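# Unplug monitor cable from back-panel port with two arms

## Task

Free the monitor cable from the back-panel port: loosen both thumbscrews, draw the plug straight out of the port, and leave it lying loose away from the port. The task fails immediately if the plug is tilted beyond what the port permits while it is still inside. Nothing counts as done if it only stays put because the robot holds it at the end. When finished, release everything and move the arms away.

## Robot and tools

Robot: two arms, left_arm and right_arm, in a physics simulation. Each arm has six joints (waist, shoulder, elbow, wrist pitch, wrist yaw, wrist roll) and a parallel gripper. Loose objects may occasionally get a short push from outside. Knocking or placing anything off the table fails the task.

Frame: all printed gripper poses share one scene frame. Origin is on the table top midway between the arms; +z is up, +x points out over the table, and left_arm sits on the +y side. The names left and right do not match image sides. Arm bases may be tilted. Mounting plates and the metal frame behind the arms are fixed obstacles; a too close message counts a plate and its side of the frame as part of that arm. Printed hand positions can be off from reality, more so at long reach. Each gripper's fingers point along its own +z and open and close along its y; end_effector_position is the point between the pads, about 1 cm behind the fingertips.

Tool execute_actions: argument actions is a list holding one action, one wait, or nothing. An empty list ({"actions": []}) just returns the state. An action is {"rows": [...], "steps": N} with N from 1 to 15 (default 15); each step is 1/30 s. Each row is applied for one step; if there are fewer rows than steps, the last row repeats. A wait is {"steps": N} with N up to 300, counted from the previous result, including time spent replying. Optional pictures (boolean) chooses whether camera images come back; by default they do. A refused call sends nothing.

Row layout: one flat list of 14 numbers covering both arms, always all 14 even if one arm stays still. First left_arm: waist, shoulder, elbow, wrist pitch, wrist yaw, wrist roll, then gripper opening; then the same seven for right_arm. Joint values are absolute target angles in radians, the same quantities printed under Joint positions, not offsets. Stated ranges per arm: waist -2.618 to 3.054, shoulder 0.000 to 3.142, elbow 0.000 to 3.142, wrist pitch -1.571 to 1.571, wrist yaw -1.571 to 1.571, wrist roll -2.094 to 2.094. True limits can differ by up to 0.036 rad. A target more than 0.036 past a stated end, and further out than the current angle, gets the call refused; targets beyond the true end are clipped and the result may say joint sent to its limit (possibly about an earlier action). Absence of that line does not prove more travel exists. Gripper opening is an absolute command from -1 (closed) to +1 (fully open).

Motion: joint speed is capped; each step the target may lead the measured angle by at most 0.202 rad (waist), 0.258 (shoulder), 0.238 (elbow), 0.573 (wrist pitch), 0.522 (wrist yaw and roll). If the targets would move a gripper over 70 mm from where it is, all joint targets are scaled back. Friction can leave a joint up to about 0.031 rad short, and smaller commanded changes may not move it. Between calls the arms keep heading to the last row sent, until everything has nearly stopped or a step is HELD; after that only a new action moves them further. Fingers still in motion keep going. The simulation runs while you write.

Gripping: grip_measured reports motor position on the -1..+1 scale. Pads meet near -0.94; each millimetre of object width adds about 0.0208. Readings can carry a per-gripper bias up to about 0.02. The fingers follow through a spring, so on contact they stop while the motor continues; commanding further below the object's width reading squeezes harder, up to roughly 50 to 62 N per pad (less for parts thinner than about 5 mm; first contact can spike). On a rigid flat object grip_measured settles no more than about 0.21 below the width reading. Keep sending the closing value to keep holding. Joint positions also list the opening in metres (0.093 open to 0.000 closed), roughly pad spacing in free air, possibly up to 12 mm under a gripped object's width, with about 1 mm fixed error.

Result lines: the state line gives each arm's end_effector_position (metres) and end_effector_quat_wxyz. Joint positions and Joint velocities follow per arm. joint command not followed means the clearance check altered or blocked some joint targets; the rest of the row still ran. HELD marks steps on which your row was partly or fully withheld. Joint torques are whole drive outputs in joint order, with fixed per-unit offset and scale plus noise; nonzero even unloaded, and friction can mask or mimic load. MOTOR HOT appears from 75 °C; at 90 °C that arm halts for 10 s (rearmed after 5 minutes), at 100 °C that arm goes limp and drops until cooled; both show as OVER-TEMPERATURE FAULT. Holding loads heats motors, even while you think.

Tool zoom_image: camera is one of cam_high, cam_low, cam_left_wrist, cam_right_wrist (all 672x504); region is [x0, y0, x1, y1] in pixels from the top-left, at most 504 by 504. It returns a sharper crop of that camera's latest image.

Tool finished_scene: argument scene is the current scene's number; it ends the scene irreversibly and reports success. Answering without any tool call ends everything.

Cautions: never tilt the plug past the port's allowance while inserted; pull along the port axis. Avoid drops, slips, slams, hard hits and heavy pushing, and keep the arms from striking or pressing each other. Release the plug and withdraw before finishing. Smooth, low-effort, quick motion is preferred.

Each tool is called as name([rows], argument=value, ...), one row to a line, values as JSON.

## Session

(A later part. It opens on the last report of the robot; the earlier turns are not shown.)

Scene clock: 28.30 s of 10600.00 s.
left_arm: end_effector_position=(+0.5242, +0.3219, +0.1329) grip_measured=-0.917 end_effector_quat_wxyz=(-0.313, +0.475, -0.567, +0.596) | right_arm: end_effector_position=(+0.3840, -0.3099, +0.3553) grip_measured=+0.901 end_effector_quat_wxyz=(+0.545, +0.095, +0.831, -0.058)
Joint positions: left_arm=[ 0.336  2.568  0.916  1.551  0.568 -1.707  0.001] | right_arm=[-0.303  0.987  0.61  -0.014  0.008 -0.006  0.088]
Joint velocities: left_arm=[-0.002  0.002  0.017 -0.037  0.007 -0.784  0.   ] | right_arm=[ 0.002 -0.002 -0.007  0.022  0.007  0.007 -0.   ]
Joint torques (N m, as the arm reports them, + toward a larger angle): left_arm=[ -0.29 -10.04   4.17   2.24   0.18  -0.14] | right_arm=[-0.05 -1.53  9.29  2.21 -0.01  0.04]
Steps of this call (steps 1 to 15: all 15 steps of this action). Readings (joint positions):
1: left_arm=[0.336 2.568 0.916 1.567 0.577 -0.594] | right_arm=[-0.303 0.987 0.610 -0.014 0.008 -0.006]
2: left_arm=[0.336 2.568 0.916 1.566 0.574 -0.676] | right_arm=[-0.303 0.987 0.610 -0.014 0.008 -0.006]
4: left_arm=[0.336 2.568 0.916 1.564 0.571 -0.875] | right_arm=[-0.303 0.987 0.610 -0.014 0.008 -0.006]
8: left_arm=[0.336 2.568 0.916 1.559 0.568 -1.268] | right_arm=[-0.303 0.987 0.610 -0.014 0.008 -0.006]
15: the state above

execute_actions([
  {"rows":[[0.34,2.57,0.92,1.55,0.565,-1.85,-0.68,-0.3,1,0.6,0,0,0,0.9],[0.34,2.57,0.92,1.55,0.565,-0.2,-0.68,-0.3,1,0.6,0,0,0,0.9]],"steps":13},
], pictures=false)

execute_actions([
  {"rows":[[0.34,2.57,0.92,1.55,0.565,-0.7,-0.93,-0.3,1,0.6,0,0,0,0.9],[0.34,2.57,0.92,1.55,0.565,-2.09,-0.93,-0.3,1,0.6,0,0,0,0.9]]},
], pictures=false)

execute_actions([
  {"rows":[[0.34,2.57,0.92,1.55,0.565,-1.9,-0.68,-0.3,1,0.6,0,0,0,0.9],[0.34,2.57,0.92,1.55,0.565,-0.2,-0.68,-0.3,1,0.6,0,0,0,0.9]],"steps":13},
], pictures=false)

execute_actions([
  {"rows":[[0.34,2.57,0.92,1.55,0.565,-0.7,-0.93,-0.3,1,0.6,0,0,0,0.9],[0.34,2.57,0.92,1.55,0.565,-2.09,-0.93,-0.3,1,0.6,0,0,0,0.9]]},
], pictures=false)

execute_actions([
  {"rows":[[0.34,2.57,0.92,1.55,0.565,-1.9,-0.68,-0.3,1,0.6,0,0,0,0.9],[0.34,2.57,0.92,1.55,0.565,-0.2,-0.68,-0.3,1,0.6,0,0,0,0.9]],"steps":13},
], pictures=false)

execute_actions([
  {"rows":[[0.34,2.57,0.92,1.55,0.565,-0.7,-0.93,-0.3,1,0.6,0,0,0,0.9],[0.34,2.57,0.92,1.55,0.565,-2.09,-0.93,-0.3,1,0.6,0,0,0,0.9]]},
], pictures=false)

execute_actions([
  {"rows":[[0.34,2.57,0.92,1.55,0.565,-1.9,-0.68,-0.3,1,0.6,0,0,0,0.9],[0.34,2.57,0.92,1.55,0.565,-0.2,-0.68,-0.3,1,0.6,0,0,0,0.9]],"steps":13},
], pictures=false)

execute_actions([
  {"rows":[[0.34,2.57,0.92,1.55,0.565,-0.7,-0.93,-0.3,1,0.6,0,0,0,0.9],[0.34,2.57,0.92,1.55,0.565,-2.09,-0.93,-0.3,1,0.6,0,0,0,0.9]]},
], pictures=false)

execute_actions([
  {"rows":[[0.34,2.57,0.92,1.55,0.565,-1.9,-0.68,-0.3,1,0.6,0,0,0,0.9],[0.34,2.57,0.92,1.55,0.565,-0.2,-0.68,-0.3,1,0.6,0,0,0,0.9]],"steps":13},
], pictures=false)

execute_actions([
  {"rows":[[0.34,2.57,0.92,1.55,0.565,-0.7,-0.93,-0.3,1,0.6,0,0,0,0.9],[0.34,2.57,0.92,1.55,0.565,-2.09,-0.93,-0.3,1,0.6,0,0,0,0.9]]},
], pictures=false)

execute_actions([
  {"rows":[[0.34,2.57,0.92,1.55,0.565,-1.9,-0.68,-0.3,1,0.6,0,0,0,0.9],[0.34,2.57,0.92,1.55,0.565,-0.2,-0.68,-0.3,1,0.6,0,0,0,0.9]],"steps":13},
], pictures=false)

execute_actions([
  {"rows":[[0.34,2.57,0.92,1.55,0.565,-0.7,-0.93,-0.3,1,0.6,0,0,0,0.9],[0.34,2.57,0.92,1.55,0.565,-2.09,-0.93,-0.3,1,0.6,0,0,0,0.9]]},
], pictures=false)

execute_actions([
  {"rows":[[0.34,2.57,0.92,1.55,0.565,-1.9,-0.68,-0.3,1,0.6,0,0,0,0.9],[0.34,2.57,0.92,1.55,0.565,-0.2,-0.68,-0.3,1,0.6,0,0,0,0.9]],"steps":13},
], pictures=false)

execute_actions([
  {"rows":[[0.34,2.57,0.92,1.55,0.565,-0.7,-0.93,-0.3,1,0.6,0,0,0,0.9],[0.34,2.57,0.92,1.55,0.565,-2.09,-0.93,-0.3,1,0.6,0,0,0,0.9]]},
], pictures=false)

execute_actions([
  {"rows":[[0.34,2.57,0.92,1.55,0.565,-1.9,-0.68,-0.3,1,0.6,0,0,0,0.9],[0.34,2.57,0.92,1.55,0.565,-0.2,-0.68,-0.3,1,0.6,0,0,0,0.9]],"steps":13},
], pictures=false)

execute_actions([
  {"rows":[[0.34,2.57,0.92,1.55,0.565,-0.7,-0.93,-0.3,1,0.6,0,0,0,0.9],[0.34,2.57,0.92,1.55,0.565,-2.09,-0.93,-0.3,1,0.6,0,0,0,0.9]]},
], pictures=false)

execute_actions([
  {"rows":[[0.34,2.57,0.92,1.55,0.565,-1.9,-0.68,-0.3,1,0.6,0,0,0,0.9],[0.34,2.57,0.92,1.55,0.565,-0.2,-0.68,-0.3,1,0.6,0,0,0,0.9]],"steps":13},
], pictures=false)

execute_actions([
  {"rows":[[0.34,2.57,0.92,1.55,0.565,-0.7,-0.93,-0.3,1,0.6,0,0,0,0.9],[0.34,2.57,0.92,1.55,0.565,-2.09,-0.93,-0.3,1,0.6,0,0,0,0.9]]},
], pictures=false)

execute_actions([
  {"rows":[[0.34,2.57,0.92,1.55,0.565,-1.9,-0.68,-0.3,1,0.6,0,0,0,0.9],[0.34,2.57,0.92,1.55,0.565,-0.2,-0.68,-0.3,1,0.6,0,0,0,0.9]],"steps":13},
], pictures=false)

execute_actions([
  {"rows":[[0.34,2.57,0.92,1.55,0.565,-0.7,-0.93,-0.3,1,0.6,0,0,0,0.9],[0.34,2.57,0.92,1.55,0.565,-2.09,-0.93,-0.3,1,0.6,0,0,0,0.9]]},
], pictures=false)

execute_actions([
  {"rows":[[0.34,2.57,0.92,1.55,0.565,-1.9,-0.68,-0.3,1,0.6,0,0,0,0.9],[0.34,2.57,0.92,1.55,0.565,-0.7,-0.68,-0.3,1,0.6,0,0,0,0.9]],"steps":5},
])

zoom_image(camera="cam_left_wrist", region=[220,220,480,504])

Scene clock: 50.47 s of 10600.00 s.
left_arm: end_effector_position=(+0.5243, +0.3224, +0.1343) grip_measured=-0.682 end_effector_quat_wxyz=(+0.573, -0.124, +0.727, -0.357) | right_arm: end_effector_position=(+0.3840, -0.3099, +0.3553) grip_measured=+0.901 end_effector_quat_wxyz=(+0.545, +0.095, +0.831, -0.058)
Joint positions: left_arm=[ 0.337  2.568  0.916  1.558  0.569 -0.651  0.012] | right_arm=[-0.303  0.987  0.61  -0.014  0.008 -0.006  0.088]
Joint velocities: left_arm=[ 0.007 -0.002 -0.002  0.11  -0.022  2.747 -0.001] | right_arm=[-0.007  0.002  0.002 -0.037 -0.007 -0.007 -0.   ]
Joint torques (N m, as the arm reports them, + toward a larger angle): left_arm=[  0.04 -10.29   3.56   2.    -0.07   0.11] | right_arm=[-0.08 -1.55  9.59  2.22 -0.01  0.01]
Steps of this call (steps 1 to 30: the robot went on to your last target; steps 31 to 90: nothing new was sent; then 18.73 s passed at rest; steps 91 to 103: all 13 steps of this action). Readings (joint positions):
91: left_arm=[0.337 2.568 0.916 1.547 0.569 -1.828] | right_arm=[-0.303 0.987 0.610 -0.014 0.008 -0.006]
92: left_arm=[0.337 2.568 0.916 1.544 0.568 -1.746] | right_arm=[-0.303 0.987 0.610 -0.014 0.008 -0.006]
94: left_arm=[0.337 2.568 0.916 1.545 0.568 -1.546] | right_arm=[-0.303 0.987 0.610 -0.014 0.008 -0.006]
98: left_arm=[0.337 2.568 0.916 1.546 0.568 -1.148] | right_arm=[-0.303 0.987 0.610 -0.014 0.008 -0.006]
103: the state above

Scene clock: 50.97 s of 10600.00 s.
left_arm: end_effector_position=(+0.5240, +0.3222, +0.1323) grip_measured=-0.917 end_effector_quat_wxyz=(-0.261, +0.522, -0.525, +0.620) | right_arm: end_effector_position=(+0.3840, -0.3099, +0.3553) grip_measured=+0.901 end_effector_quat_wxyz=(+0.545, +0.095, +0.831, -0.058)
Joint positions: left_arm=[ 0.337  2.568  0.916  1.548  0.57  -1.875  0.001] | right_arm=[-0.303  0.987  0.61  -0.014  0.008 -0.006  0.088]
Joint velocities: left_arm=[ 0.002 -0.017  0.012 -0.183  0.095 -1.238  0.   ] | right_arm=[-0.007 -0.007 -0.002 -0.081  0.095 -0.081  0.   ]
Joint torques (N m, as the arm reports them, + toward a larger angle): left_arm=[  0.24 -10.3    3.5    2.25  -0.08  -0.16] | right_arm=[ 0.07 -1.67  9.36  2.28  0.03  0.04]
joint sent to its limit (left arm) — the command would take joint 6 (wrist roll) past its lower limit, so that joint was sent only as far as its limit.
Steps of this call (steps 1 to 15: all 15 steps of this action). Readings (joint positions):
1: left_arm=[0.337 2.568 0.916 1.562 0.573 -0.641] | right_arm=[-0.303 0.987 0.610 -0.014 0.008 -0.006]
2: left_arm=[0.337 2.568 0.916 1.563 0.571 -0.726] | right_arm=[-0.303 0.987 0.610 -0.014 0.008 -0.006]
4: left_arm=[0.337 2.568 0.916 1.562 0.568 -0.925] | right_arm=[-0.303 0.987 0.610 -0.014 0.008 -0.006]
8: left_arm=[0.337 2.568 0.916 1.558 0.566 -1.318] | right_arm=[-0.303 0.987 0.610 -0.014 0.008 -0.006]
15: the state above

Scene clock: 51.40 s of 10600.00 s.
left_arm: end_effector_position=(+0.5242, +0.3226, +0.1339) grip_measured=-0.682 end_effector_quat_wxyz=(+0.562, -0.144, +0.724, -0.373) | right_arm: end_effector_position=(+0.3840, -0.3099, +0.3553) grip_measured=+0.901 end_effector_quat_wxyz=(+0.545, +0.095, +0.831, -0.058)
Joint positions: left_arm=[ 0.338  2.568  0.916  1.556  0.57  -0.706  0.012] | right_arm=[-0.303  0.987  0.61  -0.014  0.008 -0.006  0.088]
Joint velocities: left_arm=[ 0.002  0.002 -0.002  0.139 -0.022  2.747  0.001] | right_arm=[-0.007  0.012 -0.002 -0.037 -0.007  0.066 -0.001]
Joint torques (N m, as the arm reports them, + toward a larger angle): left_arm=[  0.26 -10.3    3.55   1.99  -0.02   0.17] | right_arm=[ 0.2  -1.46  9.4   2.25  0.04  0.  ]
Steps of this call (steps 1 to 13: all 13 steps of this action). Readings (joint positions):
1: left_arm=[0.338 2.568 0.916 1.546 0.571 -1.884] | right_arm=[-0.303 0.987 0.610 -0.014 0.008 -0.006]
2: left_arm=[0.338 2.568 0.916 1.543 0.570 -1.802] | right_arm=[-0.303 0.987 0.610 -0.014 0.008 -0.006]
4: left_arm=[0.338 2.568 0.916 1.544 0.570 -1.602] | right_arm=[-0.303 0.987 0.610 -0.014 0.008 -0.006]
8: left_arm=[0.338 2.568 0.916 1.545 0.570 -1.204] | right_arm=[-0.303 0.987 0.610 -0.014 0.008 -0.006]
13: the state above

Scene clock: 51.90 s of 10600.00 s.
left_arm: end_effector_position=(+0.5239, +0.3222, +0.1322) grip_measured=-0.917 end_effector_quat_wxyz=(-0.254, +0.527, -0.520, +0.622) | right_arm: end_effector_position=(+0.3840, -0.3099, +0.3553) grip_measured=+0.901 end_effector_quat_wxyz=(+0.545, +0.095, +0.831, -0.058)
Joint positions: left_arm=[ 0.338  2.568  0.916  1.548  0.571 -1.894  0.001] | right_arm=[-0.303  0.987  0.61  -0.014  0.008 -0.006  0.088]
Joint velocities: left_arm=[ 0.017  0.007  0.017 -0.081 -0.051 -1.165  0.001] | right_arm=[ 0.002  0.007 -0.002 -0.037 -0.022 -0.022  0.001]
Joint torques (N m, as the arm reports them, + toward a larger angle): left_arm=[  0.24 -10.42   3.57   2.25  -0.02  -0.16] | right_arm=[ 0.11 -1.38  9.21  2.28  0.06  0.  ]
joint sent to its limit (left arm) — the command would take joint 6 (wrist roll) past its lower limit, so that joint was sent only as far as its limit.
Steps of this call (steps 1 to 15: all 15 steps of this action). Readings (joint positions):
1: left_arm=[0.338 2.568 0.916 1.561 0.574 -0.688] | right_arm=[-0.303 0.987 0.610 -0.014 0.008 -0.006]
2: left_arm=[0.337 2.568 0.916 1.562 0.572 -0.771] | right_arm=[-0.303 0.987 0.610 -0.014 0.008 -0.006]
4: left_arm=[0.337 2.568 0.916 1.561 0.569 -0.970] | right_arm=[-0.303 0.987 0.610 -0.014 0.008 -0.006]
8: left_arm=[0.337 2.568 0.916 1.557 0.567 -1.363] | right_arm=[-0.303 0.987 0.610 -0.014 0.008 -0.006]
15: the state above

Scene clock: 52.33 s of 10600.00 s.
left_arm: end_effector_position=(+0.5241, +0.3225, +0.1338) grip_measured=-0.682 end_effector_quat_wxyz=(+0.559, -0.150, +0.723, -0.378) | right_arm: end_effector_position=(+0.3840, -0.3099, +0.3553) grip_measured=+0.901 end_effector_quat_wxyz=(+0.545, +0.095, +0.831, -0.058)
Joint positions: left_arm=[ 0.338  2.568  0.916  1.555  0.571 -0.723  0.012] | right_arm=[-0.303  0.987  0.61  -0.014  0.008 -0.006  0.088]
Joint velocities: left_arm=[-0.002 -0.012 -0.002  0.081  0.051  2.791 -0.001] | right_arm=[-0.012 -0.007 -0.007  0.051 -0.095 -0.022  0.001]
Joint torques (N m, as the arm reports them, + toward a larger angle): left_arm=[  0.21 -10.41   3.65   1.96  -0.04   0.12] | right_arm=[-0.04 -1.46  9.46  2.22  0.    0.04]
Steps of this call (steps 1 to 13: all 13 steps of this action). Readings (joint positions):
1: left_arm=[0.338 2.568 0.916 1.546 0.572 -1.900] | right_arm=[-0.303 0.987 0.610 -0.014 0.008 -0.006]
2: left_arm=[0.338 2.568 0.916 1.542 0.571 -1.818] | right_arm=[-0.303 0.987 0.610 -0.014 0.008 -0.006]
4: left_arm=[0.338 2.568 0.916 1.544 0.571 -1.618] | right_arm=[-0.303 0.987 0.610 -0.014 0.008 -0.006]
8: left_arm=[0.338 2.568 0.916 1.545 0.571 -1.220] | right_arm=[-0.303 0.987 0.610 -0.014 0.008 -0.006]
13: the state above

Scene clock: 52.83 s of 10600.00 s.
left_arm: end_effector_position=(+0.5238, +0.3220, +0.1323) grip_measured=-0.917 end_effector_quat_wxyz=(-0.252, +0.527, -0.519, +0.623) | right_arm: end_effector_position=(+0.3840, -0.3099, +0.3553) grip_measured=+0.901 end_effector_quat_wxyz=(+0.545, +0.095, +0.831, -0.058)
Joint positions: left_arm=[ 0.338  2.568  0.916  1.548  0.572 -1.899  0.001] | right_arm=[-0.303  0.987  0.61  -0.014  0.008 -0.006  0.088]
Joint velocities: left_arm=[ 0.017 -0.012 -0.022 -0.066  0.022 -1.121 -0.   ] | right_arm=[-0.007  0.027  0.007  0.007 -0.022 -0.037 -0.001]
Joint torques (N m, as the arm reports them, + toward a larger angle): left_arm=[  0.22 -10.33   3.55   2.24  -0.14  -0.17] | right_arm=[-0.04 -1.48  9.2   2.27  0.    0.  ]
joint sent to its limit (left arm) — the command would take joint 6 (wrist roll) past its lower limit, so that joint was sent only as far as its limit.
Steps of this call (steps 1 to 15: all 15 steps of this action). Readings (joint positions):
1: left_arm=[0.338 2.568 0.916 1.560 0.575 -0.703] | right_arm=[-0.303 0.987 0.610 -0.014 0.008 -0.006]
2: left_arm=[0.337 2.568 0.916 1.561 0.573 -0.785] | right_arm=[-0.303 0.987 0.610 -0.014 0.008 -0.006]
4: left_arm=[0.337 2.568 0.916 1.560 0.570 -0.985] | right_arm=[-0.303 0.987 0.610 -0.014 0.008 -0.006]
8: left_arm=[0.337 2.568 0.916 1.556 0.568 -1.377] | right_arm=[-0.303 0.987 0.610 -0.014 0.008 -0.006]
15: the state above

Scene clock: 53.27 s of 10600.00 s.
left_arm: end_effector_position=(+0.5241, +0.3226, +0.1338) grip_measured=-0.682 end_effector_quat_wxyz=(+0.558, -0.151, +0.723, -0.379) | right_arm: end_effector_position=(+0.3840, -0.3099, +0.3553) grip_measured=+0.901 end_effector_quat_wxyz=(+0.545, +0.095, +0.831, -0.058)
Joint positions: left_arm=[ 0.338  2.568  0.916  1.555  0.571 -0.727  0.012] | right_arm=[-0.303  0.987  0.61  -0.014  0.008 -0.006  0.088]
Joint velocities: left_arm=[-0.002 -0.007 -0.007  0.095 -0.037  2.821 -0.001] | right_arm=[ 0.007  0.002 -0.007 -0.051 -0.007 -0.037 -0.001]
Joint torques (N m, as the arm reports them, + toward a larger angle): left_arm=[  0.1  -10.33   3.57   1.98  -0.05   0.12] | right_arm=[ 0.12 -1.39  9.27  2.22  0.02 -0.04]
Steps of this call (steps 1 to 13: all 13 steps of this action). Readings (joint positions):
1: left_arm=[0.338 2.568 0.916 1.546 0.573 -1.905] | right_arm=[-0.303 0.987 0.610 -0.014 0.008 -0.006]
2: left_arm=[0.338 2.568 0.916 1.542 0.572 -1.823] | right_arm=[-0.303 0.987 0.610 -0.014 0.008 -0.006]
4: left_arm=[0.338 2.568 0.916 1.544 0.572 -1.623] | right_arm=[-0.303 0.987 0.610 -0.014 0.008 -0.006]
8: left_arm=[0.338 2.568 0.916 1.544 0.571 -1.225] | right_arm=[-0.303 0.987 0.610 -0.014 0.008 -0.006]
13: the state above

Scene clock: 53.77 s of 10600.00 s.
left_arm: end_effector_position=(+0.5238, +0.3220, +0.1323) grip_measured=-0.917 end_effector_quat_wxyz=(-0.252, +0.528, -0.519, +0.624) | right_arm: end_effector_position=(+0.3840, -0.3099, +0.3553) grip_measured=+0.901 end_effector_quat_wxyz=(+0.545, +0.095, +0.831, -0.058)
Joint positions: left_arm=[ 0.338  2.568  0.916  1.548  0.572 -1.9    0.001] | right_arm=[-0.303  0.987  0.61  -0.014  0.008 -0.006  0.088]
Joint velocities: left_arm=[ 0.017 -0.007  0.007 -0.022 -0.095 -1.077  0.001] | right_arm=[-0.022  0.007 -0.002  0.095 -0.007  0.022 -0.001]
Joint torques (N m, as the arm reports them, + toward a larger angle): left_arm=[  0.16 -10.33   3.64   2.22  -0.03  -0.14] | right_arm=[-0.11 -1.49  9.5   2.19 -0.05  0.02]
joint sent to its limit (left arm) — the command would take joint 6 (wrist roll) past its lower limit, so that joint was sent only as far as its limit.
Steps of this call (steps 1 to 15: all 15 steps of this action). Readings (joint positions):
1: left_arm=[0.338 2.568 0.916 1.560 0.575 -0.707] | right_arm=[-0.303 0.987 0.610 -0.014 0.008 -0.006]
2: left_arm=[0.338 2.568 0.916 1.561 0.573 -0.789] | right_arm=[-0.303 0.987 0.610 -0.014 0.008 -0.006]
4: left_arm=[0.338 2.568 0.916 1.560 0.571 -0.989] | right_arm=[-0.303 0.987 0.610 -0.014 0.008 -0.006]
8: left_arm=[0.338 2.568 0.916 1.556 0.569 -1.381] | right_arm=[-0.303 0.987 0.610 -0.014 0.008 -0.006]
15: the state above

Scene clock: 54.20 s of 10600.00 s.
left_arm: end_effector_position=(+0.5241, +0.3226, +0.1338) grip_measured=-0.682 end_effector_quat_wxyz=(+0.558, -0.152, +0.722, -0.380) | right_arm: end_effector_position=(+0.3840, -0.3099, +0.3553) grip_measured=+0.901 end_effector_quat_wxyz=(+0.545, +0.095, +0.831, -0.058)
Joint positions: left_arm=[ 0.338  2.568  0.916  1.555  0.571 -0.728  0.012] | right_arm=[-0.303  0.987  0.61  -0.014  0.008 -0.006  0.088]
Joint velocities: left_arm=[-0.007 -0.007 -0.002  0.051  0.007  2.762  0.002] | right_arm=[-0.002 -0.012  0.007  0.007 -0.037 -0.022 -0.   ]
Joint torques (N m, as the arm reports them, + toward a larger angle): left_arm=[  0.25 -10.3    3.67   2.    -0.01   0.11] | right_arm=[ 0.04 -1.4   9.39  2.28 -0.03  0.  ]
Steps of this call (steps 1 to 13: all 13 steps of this action). Readings (joint positions):
1: left_arm=[0.338 2.568 0.916 1.546 0.573 -1.906] | right_arm=[-0.303 0.987 0.610 -0.014 0.008 -0.006]
2: left_arm=[0.338 2.568 0.916 1.543 0.572 -1.824] | right_arm=[-0.303 0.987 0.610 -0.014 0.008 -0.006]
4: left_arm=[0.338 2.568 0.916 1.544 0.572 -1.624] | right_arm=[-0.303 0.987 0.610 -0.014 0.008 -0.006]
8: left_arm=[0.338 2.568 0.916 1.544 0.571 -1.225] | right_arm=[-0.303 0.987 0.610 -0.014 0.008 -0.006]
13: the state above

Scene clock: 54.70 s of 10600.00 s.
left_arm: end_effector_position=(+0.5238, +0.3219, +0.1324) grip_measured=-0.917 end_effector_quat_wxyz=(-0.252, +0.528, -0.519, +0.624) | right_arm: end_effector_position=(+0.3840, -0.3099, +0.3553) grip_measured=+0.901 end_effector_quat_wxyz=(+0.545, +0.095, +0.831, -0.058)
Joint positions: left_arm=[ 0.338  2.568  0.916  1.548  0.573 -1.9    0.001] | right_arm=[-0.303  0.987  0.61  -0.014  0.008 -0.006  0.088]
Joint velocities: left_arm=[-0.002  0.012  0.007  0.007 -0.022 -1.136  0.   ] | right_arm=[-0.012  0.022 -0.002  0.037 -0.037 -0.022 -0.001]
Joint torques (N m, as the arm reports them, + toward a larger angle): left_arm=[  0.16 -10.49   3.82   2.23  -0.07  -0.14] | right_arm=[ 0.07 -1.28  9.18  2.28 -0.02  0.04]
joint sent to its limit (left arm) — the command would take joint 6 (wrist roll) past its lower limit, so that joint was sent only as far as its limit.
Steps of this call (steps 1 to 15: all 15 steps of this action). Readings (joint positions):
1: left_arm=[0.338 2.568 0.916 1.560 0.575 -0.708] | right_arm=[-0.303 0.987 0.610 -0.014 0.008 -0.006]
2: left_arm=[0.338 2.568 0.916 1.561 0.573 -0.790] | right_arm=[-0.303 0.987 0.610 -0.014 0.008 -0.006]
4: left_arm=[0.338 2.568 0.916 1.560 0.571 -0.990] | right_arm=[-0.303 0.987 0.610 -0.014 0.008 -0.006]
8: left_arm=[0.338 2.568 0.916 1.556 0.569 -1.382] | right_arm=[-0.303 0.987 0.610 -0.014 0.008 -0.006]
15: the state above

Scene clock: 55.13 s of 10600.00 s.
left_arm: end_effector_position=(+0.5240, +0.3225, +0.1338) grip_measured=-0.682 end_effector_quat_wxyz=(+0.557, -0.152, +0.722, -0.380) | right_arm: end_effector_position=(+0.3840, -0.3099, +0.3553) grip_measured=+0.901 end_effector_quat_wxyz=(+0.545, +0.095, +0.831, -0.058)
Joint positions: left_arm=[ 0.338  2.568  0.916  1.555  0.572 -0.728  0.012] | right_arm=[-0.303  0.987  0.61  -0.014  0.008 -0.006  0.088]
Joint velocities: left_arm=[-0.002  0.007 -0.002  0.066 -0.037  2.791 -0.001] | right_arm=[-0.007 -0.002  0.002 -0.066  0.007  0.007 -0.001]
Joint torques (N m, as the arm reports them, + toward a larger angle): left_arm=[  0.12 -10.39   3.61   2.    -0.09   0.07] | right_arm=[-0.02 -1.34  9.31  2.18  0.05  0.05]
Steps of this call (steps 1 to 13: all 13 steps of this action). Readings (joint positions):
1: left_arm=[0.338 2.568 0.916 1.546 0.573 -1.906] | right_arm=[-0.303 0.987 0.610 -0.014 0.008 -0.006]
2: left_arm=[0.338 2.568 0.916 1.542 0.572 -1.824] | right_arm=[-0.303 0.987 0.610 -0.014 0.008 -0.006]
4: left_arm=[0.338 2.568 0.916 1.544 0.572 -1.624] | right_arm=[-0.303 0.987 0.610 -0.014 0.008 -0.006]
8: left_arm=[0.338 2.568 0.916 1.544 0.572 -1.226] | right_arm=[-0.303 0.987 0.610 -0.014 0.008 -0.006]
13: the state above

Scene clock: 55.63 s of 10600.00 s.
left_arm: end_effector_position=(+0.5238, +0.3221, +0.1323) grip_measured=-0.917 end_effector_quat_wxyz=(-0.252, +0.528, -0.519, +0.623) | right_arm: end_effector_position=(+0.3840, -0.3099, +0.3553) grip_measured=+0.901 end_effector_quat_wxyz=(+0.545, +0.095, +0.831, -0.058)
Joint positions: left_arm=[ 0.338  2.568  0.916  1.548  0.573 -1.9    0.001] | right_arm=[-0.303  0.987  0.61  -0.014  0.008 -0.006  0.088]
Joint velocities: left_arm=[-0.002  0.012 -0.007  0.037  0.037 -1.062 -0.   ] | right_arm=[ 0.007 -0.012 -0.007  0.022  0.007  0.022 -0.001]
Joint torques (N m, as the arm reports them, + toward a larger angle): left_arm=[  0.13 -10.23   3.56   2.24  -0.09  -0.14] | right_arm=[-0.07 -1.4   9.25  2.24  0.01  0.01]
joint sent to its limit (left arm) — the command would take joint 6 (wrist roll) past its lower limit, so that joint was sent only as far as its limit.
Steps of this call (steps 1 to 15: all 15 steps of this action). Readings (joint positions):
1: left_arm=[0.338 2.568 0.916 1.560 0.575 -0.708] | right_arm=[-0.303 0.987 0.610 -0.014 0.008 -0.006]
2: left_arm=[0.338 2.568 0.916 1.561 0.573 -0.790] | right_arm=[-0.303 0.987 0.610 -0.014 0.008 -0.006]
4: left_arm=[0.338 2.568 0.916 1.560 0.571 -0.990] | right_arm=[-0.303 0.987 0.610 -0.014 0.008 -0.006]
8: left_arm=[0.338 2.568 0.916 1.556 0.569 -1.382] | right_arm=[-0.303 0.987 0.610 -0.014 0.008 -0.006]
15: the state above

Scene clock: 56.07 s of 10600.00 s.
left_arm: end_effector_position=(+0.5241, +0.3226, +0.1338) grip_measured=-0.682 end_effector_quat_wxyz=(+0.558, -0.152, +0.722, -0.380) | right_arm: end_effector_position=(+0.3840, -0.3099, +0.3553) grip_measured=+0.901 end_effector_quat_wxyz=(+0.545, +0.095, +0.831, -0.058)
Joint positions: left_arm=[ 0.338  2.568  0.916  1.555  0.571 -0.728  0.012] | right_arm=[-0.303  0.987  0.61  -0.014  0.008 -0.006  0.088]
Joint velocities: left_arm=[-0.007  0.007 -0.002  0.022  0.007  2.777 -0.   ] | right_arm=[-0.017 -0.002 -0.012  0.022 -0.051  0.022 -0.   ]
Joint torques (N m, as the arm reports them, + toward a larger angle): left_arm=[  0.11 -10.44   3.6    1.99  -0.06   0.09] | right_arm=[-0.05 -1.46  9.29  2.23  0.07  0.04]
Steps of this call (steps 1 to 13: all 13 steps of this action). Readings (joint positions):
1: left_arm=[0.338 2.568 0.916 1.546 0.573 -1.906] | right_arm=[-0.303 0.987 0.610 -0.014 0.008 -0.006]
2: left_arm=[0.338 2.568 0.916 1.542 0.572 -1.824] | right_arm=[-0.303 0.987 0.610 -0.014 0.008 -0.006]
4: left_arm=[0.338 2.568 0.916 1.544 0.572 -1.624] | right_arm=[-0.303 0.987 0.610 -0.014 0.008 -0.006]
8: left_arm=[0.338 2.568 0.916 1.545 0.571 -1.226] | right_arm=[-0.303 0.987 0.610 -0.014 0.008 -0.006]
13: the state above

Scene clock: 56.57 s of 10600.00 s.
left_arm: end_effector_position=(+0.5238, +0.3221, +0.1323) grip_measured=-0.917 end_effector_quat_wxyz=(-0.252, +0.528, -0.519, +0.623) | right_arm: end_effector_position=(+0.3840, -0.3099, +0.3553) grip_measured=+0.901 end_effector_quat_wxyz=(+0.545, +0.095, +0.831, -0.058)
Joint positions: left_arm=[ 0.338  2.568  0.916  1.548  0.573 -1.9    0.001] | right_arm=[-0.303  0.987  0.61  -0.014  0.008 -0.006  0.088]
Joint velocities: left_arm=[-0.002  0.007 -0.012 -0.11   0.022 -1.077  0.   ] | right_arm=[-0.002 -0.017  0.007 -0.051  0.007  0.022 -0.   ]
Joint torques (N m, as the arm reports them, + toward a larger angle): left_arm=[  0.16 -10.34   3.61   2.21  -0.07  -0.19] | right_arm=[-0.07 -1.59  9.25  2.24  0.04  0.01]
joint sent to its limit (left arm) — the command would take joint 6 (wrist roll) past its lower limit, so that joint was sent only as far as its limit.
Steps of this call (steps 1 to 15: all 15 steps of this action). Readings (joint positions):
1: left_arm=[0.338 2.568 0.916 1.560 0.575 -0.708] | right_arm=[-0.303 0.987 0.610 -0.014 0.008 -0.006]
2: left_arm=[0.338 2.568 0.916 1.561 0.573 -0.790] | right_arm=[-0.303 0.987 0.610 -0.014 0.008 -0.006]
4: left_arm=[0.338 2.568 0.916 1.560 0.571 -0.990] | right_arm=[-0.303 0.987 0.610 -0.014 0.008 -0.006]
8: left_arm=[0.338 2.568 0.916 1.556 0.569 -1.382] | right_arm=[-0.303 0.987 0.610 -0.014 0.008 -0.006]
15: the state above

Scene clock: 57.00 s of 10600.00 s.
left_arm: end_effector_position=(+0.5241, +0.3226, +0.1339) grip_measured=-0.682 end_effector_quat_wxyz=(+0.558, -0.152, +0.722, -0.380) | right_arm: end_effector_position=(+0.3840, -0.3099, +0.3553) grip_measured=+0.901 end_effector_quat_wxyz=(+0.545, +0.095, +0.831, -0.058)
Joint positions: left_arm=[ 0.338  2.568  0.916  1.555  0.571 -0.728  0.012] | right_arm=[-0.303  0.987  0.61  -0.014  0.008 -0.006  0.088]
Joint velocities: left_arm=[ 0.012 -0.022 -0.002  0.125 -0.022  2.777 -0.   ] | right_arm=[-0.022 -0.022 -0.017 -0.022  0.081 -0.081 -0.   ]
Joint torques (N m, as the arm reports them, + toward a larger angle): left_arm=[  0.17 -10.28   3.65   1.97  -0.04   0.11] | right_arm=[ 0.01 -1.47  9.21  2.2   0.04  0.02]
Steps of this call (steps 1 to 13: all 13 steps of this action). Readings (joint positions):
1: left_arm=[0.338 2.568 0.916 1.546 0.573 -1.906] | right_arm=[-0.303 0.987 0.610 -0.014 0.008 -0.006]
2: left_arm=[0.338 2.568 0.916 1.542 0.572 -1.824] | right_arm=[-0.303 0.987 0.610 -0.014 0.008 -0.006]
4: left_arm=[0.338 2.568 0.916 1.544 0.572 -1.624] | right_arm=[-0.303 0.987 0.610 -0.014 0.008 -0.006]
8: left_arm=[0.338 2.568 0.916 1.545 0.571 -1.226] | right_arm=[-0.303 0.987 0.610 -0.014 0.008 -0.006]
13: the state above

Scene clock: 57.50 s of 10600.00 s.
left_arm: end_effector_position=(+0.5238, +0.3219, +0.1323) grip_measured=-0.917 end_effector_quat_wxyz=(-0.252, +0.528, -0.519, +0.624) | right_arm: end_effector_position=(+0.3840, -0.3099, +0.3553) grip_measured=+0.901 end_effector_quat_wxyz=(+0.545, +0.095, +0.831, -0.058)
Joint positions: left_arm=[ 0.338  2.568  0.916  1.548  0.573 -1.9    0.001] | right_arm=[-0.303  0.987  0.61  -0.014  0.008 -0.006  0.088]
Joint velocities: left_arm=[ 0.002 -0.017 -0.012  0.007 -0.022 -1.004  0.001] | right_arm=[-0.002 -0.017 -0.012  0.007 -0.022 -0.007  0.   ]
Joint torques (N m, as the arm reports them, + toward a larger angle): left_arm=[  0.18 -10.23   3.38   2.27  -0.06  -0.16] | right_arm=[-0.21 -1.53  9.3   2.17  0.    0.04]
joint sent to its limit (left arm) — the command would take joint 6 (wrist roll) past its lower limit, so that joint was sent only as far as its limit.
Steps of this call (steps 1 to 15: all 15 steps of this action). Readings (joint positions):
1: left_arm=[0.338 2.568 0.916 1.560 0.575 -0.708] | right_arm=[-0.303 0.987 0.610 -0.014 0.008 -0.006]
2: left_arm=[0.338 2.568 0.916 1.561 0.573 -0.790] | right_arm=[-0.303 0.987 0.610 -0.014 0.008 -0.006]
4: left_arm=[0.338 2.568 0.916 1.560 0.571 -0.990] | right_arm=[-0.303 0.987 0.610 -0.014 0.008 -0.006]
8: left_arm=[0.338 2.568 0.916 1.556 0.569 -1.382] | right_arm=[-0.303 0.987 0.610 -0.014 0.008 -0.006]
15: the state above

Scene clock: 57.93 s of 10600.00 s.
left_arm: end_effector_position=(+0.5241, +0.3224, +0.1338) grip_measured=-0.682 end_effector_quat_wxyz=(+0.558, -0.152, +0.722, -0.380) | right_arm: end_effector_position=(+0.3840, -0.3099, +0.3553) grip_measured=+0.901 end_effector_quat_wxyz=(+0.545, +0.095, +0.831, -0.058)
Joint positions: left_arm=[ 0.338  2.568  0.916  1.555  0.571 -0.728  0.012] | right_arm=[-0.303  0.987  0.61  -0.014  0.008 -0.006  0.088]
Joint velocities: left_arm=[-0.007 -0.007  0.017  0.154 -0.037  2.777  0.   ] | right_arm=[-0.007  0.022  0.002  0.007 -0.095  0.007 -0.001]
Joint torques (N m, as the arm reports them, + toward a larger angle): left_arm=[  0.2  -10.26   3.7    2.     0.     0.12] | right_arm=[-0.04 -1.48  9.26  2.29  0.01  0.02]
Steps of this call (steps 1 to 13: all 13 steps of this action). Readings (joint positions):
1: left_arm=[0.338 2.568 0.916 1.546 0.573 -1.906] | right_arm=[-0.303 0.987 0.610 -0.014 0.008 -0.006]
2: left_arm=[0.338 2.568 0.916 1.542 0.572 -1.824] | right_arm=[-0.303 0.987 0.610 -0.014 0.008 -0.006]
4: left_arm=[0.338 2.568 0.916 1.544 0.572 -1.624] | right_arm=[-0.303 0.987 0.610 -0.014 0.008 -0.006]
8: left_arm=[0.338 2.568 0.916 1.545 0.571 -1.225] | right_arm=[-0.303 0.987 0.610 -0.014 0.008 -0.006]
13: the state above

Scene clock: 58.43 s of 10600.00 s.
left_arm: end_effector_position=(+0.5238, +0.3219, +0.1323) grip_measured=-0.917 end_effector_quat_wxyz=(-0.252, +0.528, -0.519, +0.623) | right_arm: end_effector_position=(+0.3840, -0.3099, +0.3553) grip_measured=+0.901 end_effector_quat_wxyz=(+0.545, +0.095, +0.831, -0.058)
Joint positions: left_arm=[ 0.338  2.568  0.916  1.548  0.572 -1.9    0.001] | right_arm=[-0.303  0.987  0.61  -0.014  0.008 -0.006  0.088]
Joint velocities: left_arm=[-0.002  0.002  0.012 -0.037 -0.022 -1.077 -0.   ] | right_arm=[-0.012  0.007 -0.007 -0.007 -0.037  0.022 -0.001]
Joint torques (N m, as the arm reports them, + toward a larger angle): left_arm=[  0.23 -10.36   3.6    2.25  -0.03  -0.17] | right_arm=[ 0.04 -1.47  9.43  2.26 -0.05  0.01]
joint sent to its limit (left arm) — the command would take joint 6 (wrist roll) past its lower limit, so that joint was sent only as far as its limit.
Steps of this call (steps 1 to 15: all 15 steps of this action). Readings (joint positions):
1: left_arm=[0.338 2.568 0.916 1.560 0.575 -0.708] | right_arm=[-0.303 0.987 0.610 -0.014 0.008 -0.006]
2: left_arm=[0.338 2.568 0.916 1.561 0.573 -0.790] | right_arm=[-0.303 0.987 0.610 -0.014 0.008 -0.006]
4: left_arm=[0.338 2.568 0.916 1.560 0.571 -0.990] | right_arm=[-0.303 0.987 0.610 -0.014 0.008 -0.006]
8: left_arm=[0.338 2.568 0.916 1.556 0.569 -1.382] | right_arm=[-0.303 0.987 0.610 -0.014 0.008 -0.006]
15: the state above

Scene clock: 58.87 s of 10600.00 s.
left_arm: end_effector_position=(+0.5241, +0.3224, +0.1338) grip_measured=-0.682 end_effector_quat_wxyz=(+0.558, -0.152, +0.722, -0.380) | right_arm: end_effector_position=(+0.3840, -0.3099, +0.3553) grip_measured=+0.901 end_effector_quat_wxyz=(+0.545, +0.095, +0.831, -0.058)
Joint positions: left_arm=[ 0.338  2.568  0.916  1.555  0.571 -0.728  0.012] | right_arm=[-0.303  0.987  0.61  -0.014  0.008 -0.006  0.088]
Joint velocities: left_arm=[-0.002  0.007 -0.007  0.022 -0.022  2.806  0.001] | right_arm=[ 0.007 -0.002  0.007  0.051 -0.051 -0.051 -0.001]
Joint torques (N m, as the arm reports them, + toward a larger angle): left_arm=[  0.19 -10.37   3.59   1.96  -0.03   0.15] | right_arm=[ 0.05 -1.23  9.49  2.26  0.01 -0.01]
Steps of this call (steps 1 to 13: all 13 steps of this action). Readings (joint positions):
1: left_arm=[0.338 2.568 0.916 1.546 0.572 -1.906] | right_arm=[-0.303 0.987 0.610 -0.014 0.008 -0.006]
2: left_arm=[0.338 2.568 0.916 1.542 0.571 -1.823] | right_arm=[-0.303 0.987 0.610 -0.014 0.008 -0.006]
4: left_arm=[0.338 2.568 0.916 1.544 0.571 -1.624] | right_arm=[-0.303 0.987 0.610 -0.014 0.008 -0.006]
8: left_arm=[0.338 2.568 0.916 1.545 0.571 -1.225] | right_arm=[-0.303 0.987 0.610 -0.014 0.008 -0.006]
13: the state above

Scene clock: 59.37 s of 10600.00 s.
left_arm: end_effector_position=(+0.5238, +0.3218, +0.1323) grip_measured=-0.917 end_effector_quat_wxyz=(-0.252, +0.528, -0.519, +0.623) | right_arm: end_effector_position=(+0.3840, -0.3099, +0.3553) grip_measured=+0.901 end_effector_quat_wxyz=(+0.545, +0.095, +0.831, -0.058)
Joint positions: left_arm=[ 0.337  2.568  0.916  1.548  0.572 -1.9    0.001] | right_arm=[-0.303  0.987  0.61  -0.014  0.008 -0.006  0.088]
Joint velocities: left_arm=[ 0.002 -0.012 -0.007 -0.066  0.007 -1.048 -0.   ] | right_arm=[-0.002  0.002 -0.007  0.066 -0.007 -0.007 -0.   ]
Joint torques (N m, as the arm reports them, + toward a larger angle): left_arm=[  0.11 -10.33   3.66   2.22  -0.06  -0.15] | right_arm=[-0.07 -1.65  9.27  2.27  0.07 -0.03]
joint sent to its limit (left arm) — the command would take joint 6 (wrist roll) past its lower limit, so that joint was sent only as far as its limit.
Steps of this call (steps 1 to 15: all 15 steps of this action). Readings (joint positions):
1: left_arm=[0.338 2.568 0.916 1.560 0.575 -0.708] | right_arm=[-0.303 0.987 0.610 -0.014 0.008 -0.006]
2: left_arm=[0.337 2.568 0.916 1.561 0.573 -0.790] | right_arm=[-0.303 0.987 0.610 -0.014 0.008 -0.006]
4: left_arm=[0.337 2.568 0.916 1.560 0.570 -0.990] | right_arm=[-0.303 0.987 0.610 -0.014 0.008 -0.006]
8: left_arm=[0.337 2.568 0.916 1.556 0.568 -1.382] | right_arm=[-0.303 0.987 0.610 -0.014 0.008 -0.006]
15: the state above

Scene clock: 59.53 s of 10600.00 s.
left_arm: end_effector_position=(+0.5238, +0.3224, +0.1315) grip_measured=-0.683 end_effector_quat_wxyz=(+0.363, -0.423, +0.609, -0.564) | right_arm: end_effector_position=(+0.3840, -0.3099, +0.3553) grip_measured=+0.901 end_effector_quat_wxyz=(+0.545, +0.095, +0.831, -0.058)
Joint positions: left_arm=[ 0.338  2.568  0.916  1.544  0.571 -1.524  0.012] | right_arm=[-0.303  0.987  0.61  -0.014  0.008 -0.006  0.088]
Joint velocities: left_arm=[ 0.007 -0.007 -0.002 -0.022  0.051  2.762  0.001] | right_arm=[-0.007  0.007  0.012 -0.051 -0.022 -0.051  0.   ]
Joint torques (N m, as the arm reports them, + toward a larger angle): left_arm=[  0.14 -10.35   3.79   2.27  -0.03   0.12] | right_arm=[-0.02 -1.43  9.37  2.24  0.03  0.  ]
Steps of this call (steps 1 to 5: all 5 steps of this action). Readings (joint positions):
1: left_arm=[0.338 2.568 0.916 1.546 0.572 -1.906] | right_arm=[-0.303 0.987 0.610 -0.014 0.008 -0.006]
2: left_arm=[0.338 2.568 0.916 1.542 0.571 -1.823] | right_arm=[-0.303 0.987 0.610 -0.014 0.008 -0.006]
4: left_arm=[0.338 2.568 0.916 1.544 0.571 -1.624] | right_arm=[-0.303 0.987 0.610 -0.014 0.008 -0.006]
5: the state above

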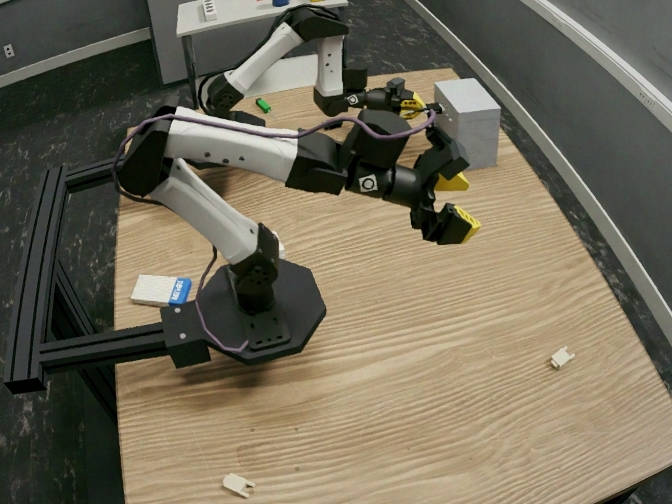

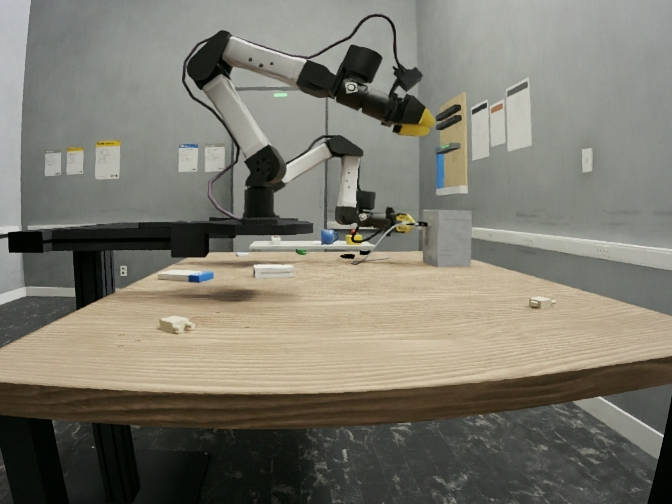

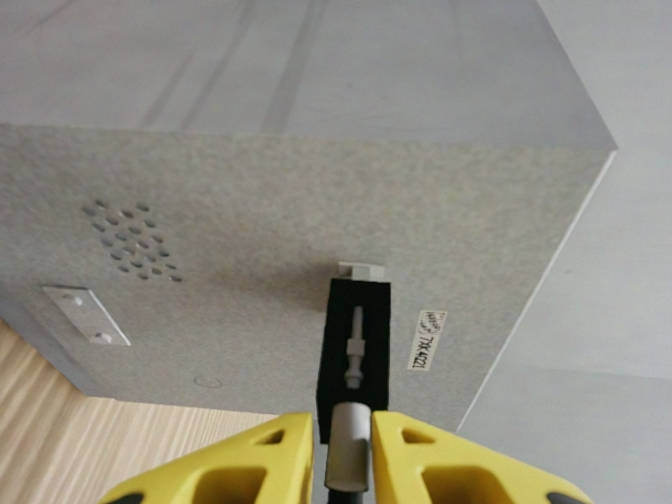

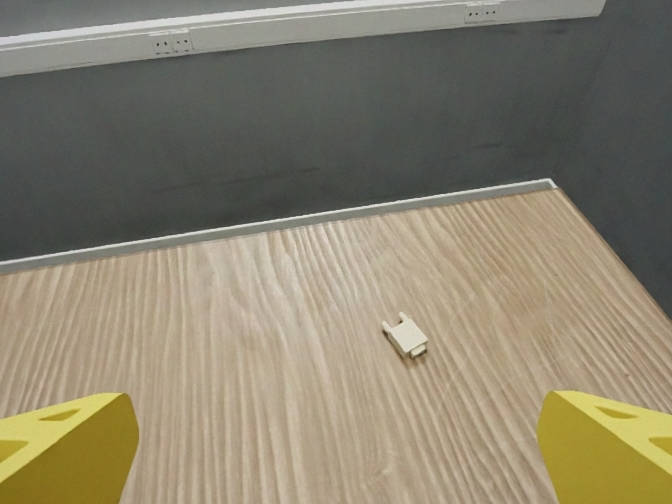

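Region (220, 220, 480, 504) of cam_left_wrist's 672x504 image, scaled by 1.775, with more detail than that image has; it fills the left 461 columns of this view, and the rest is white.

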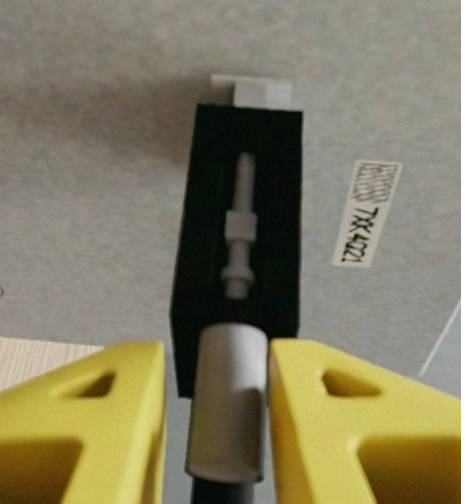

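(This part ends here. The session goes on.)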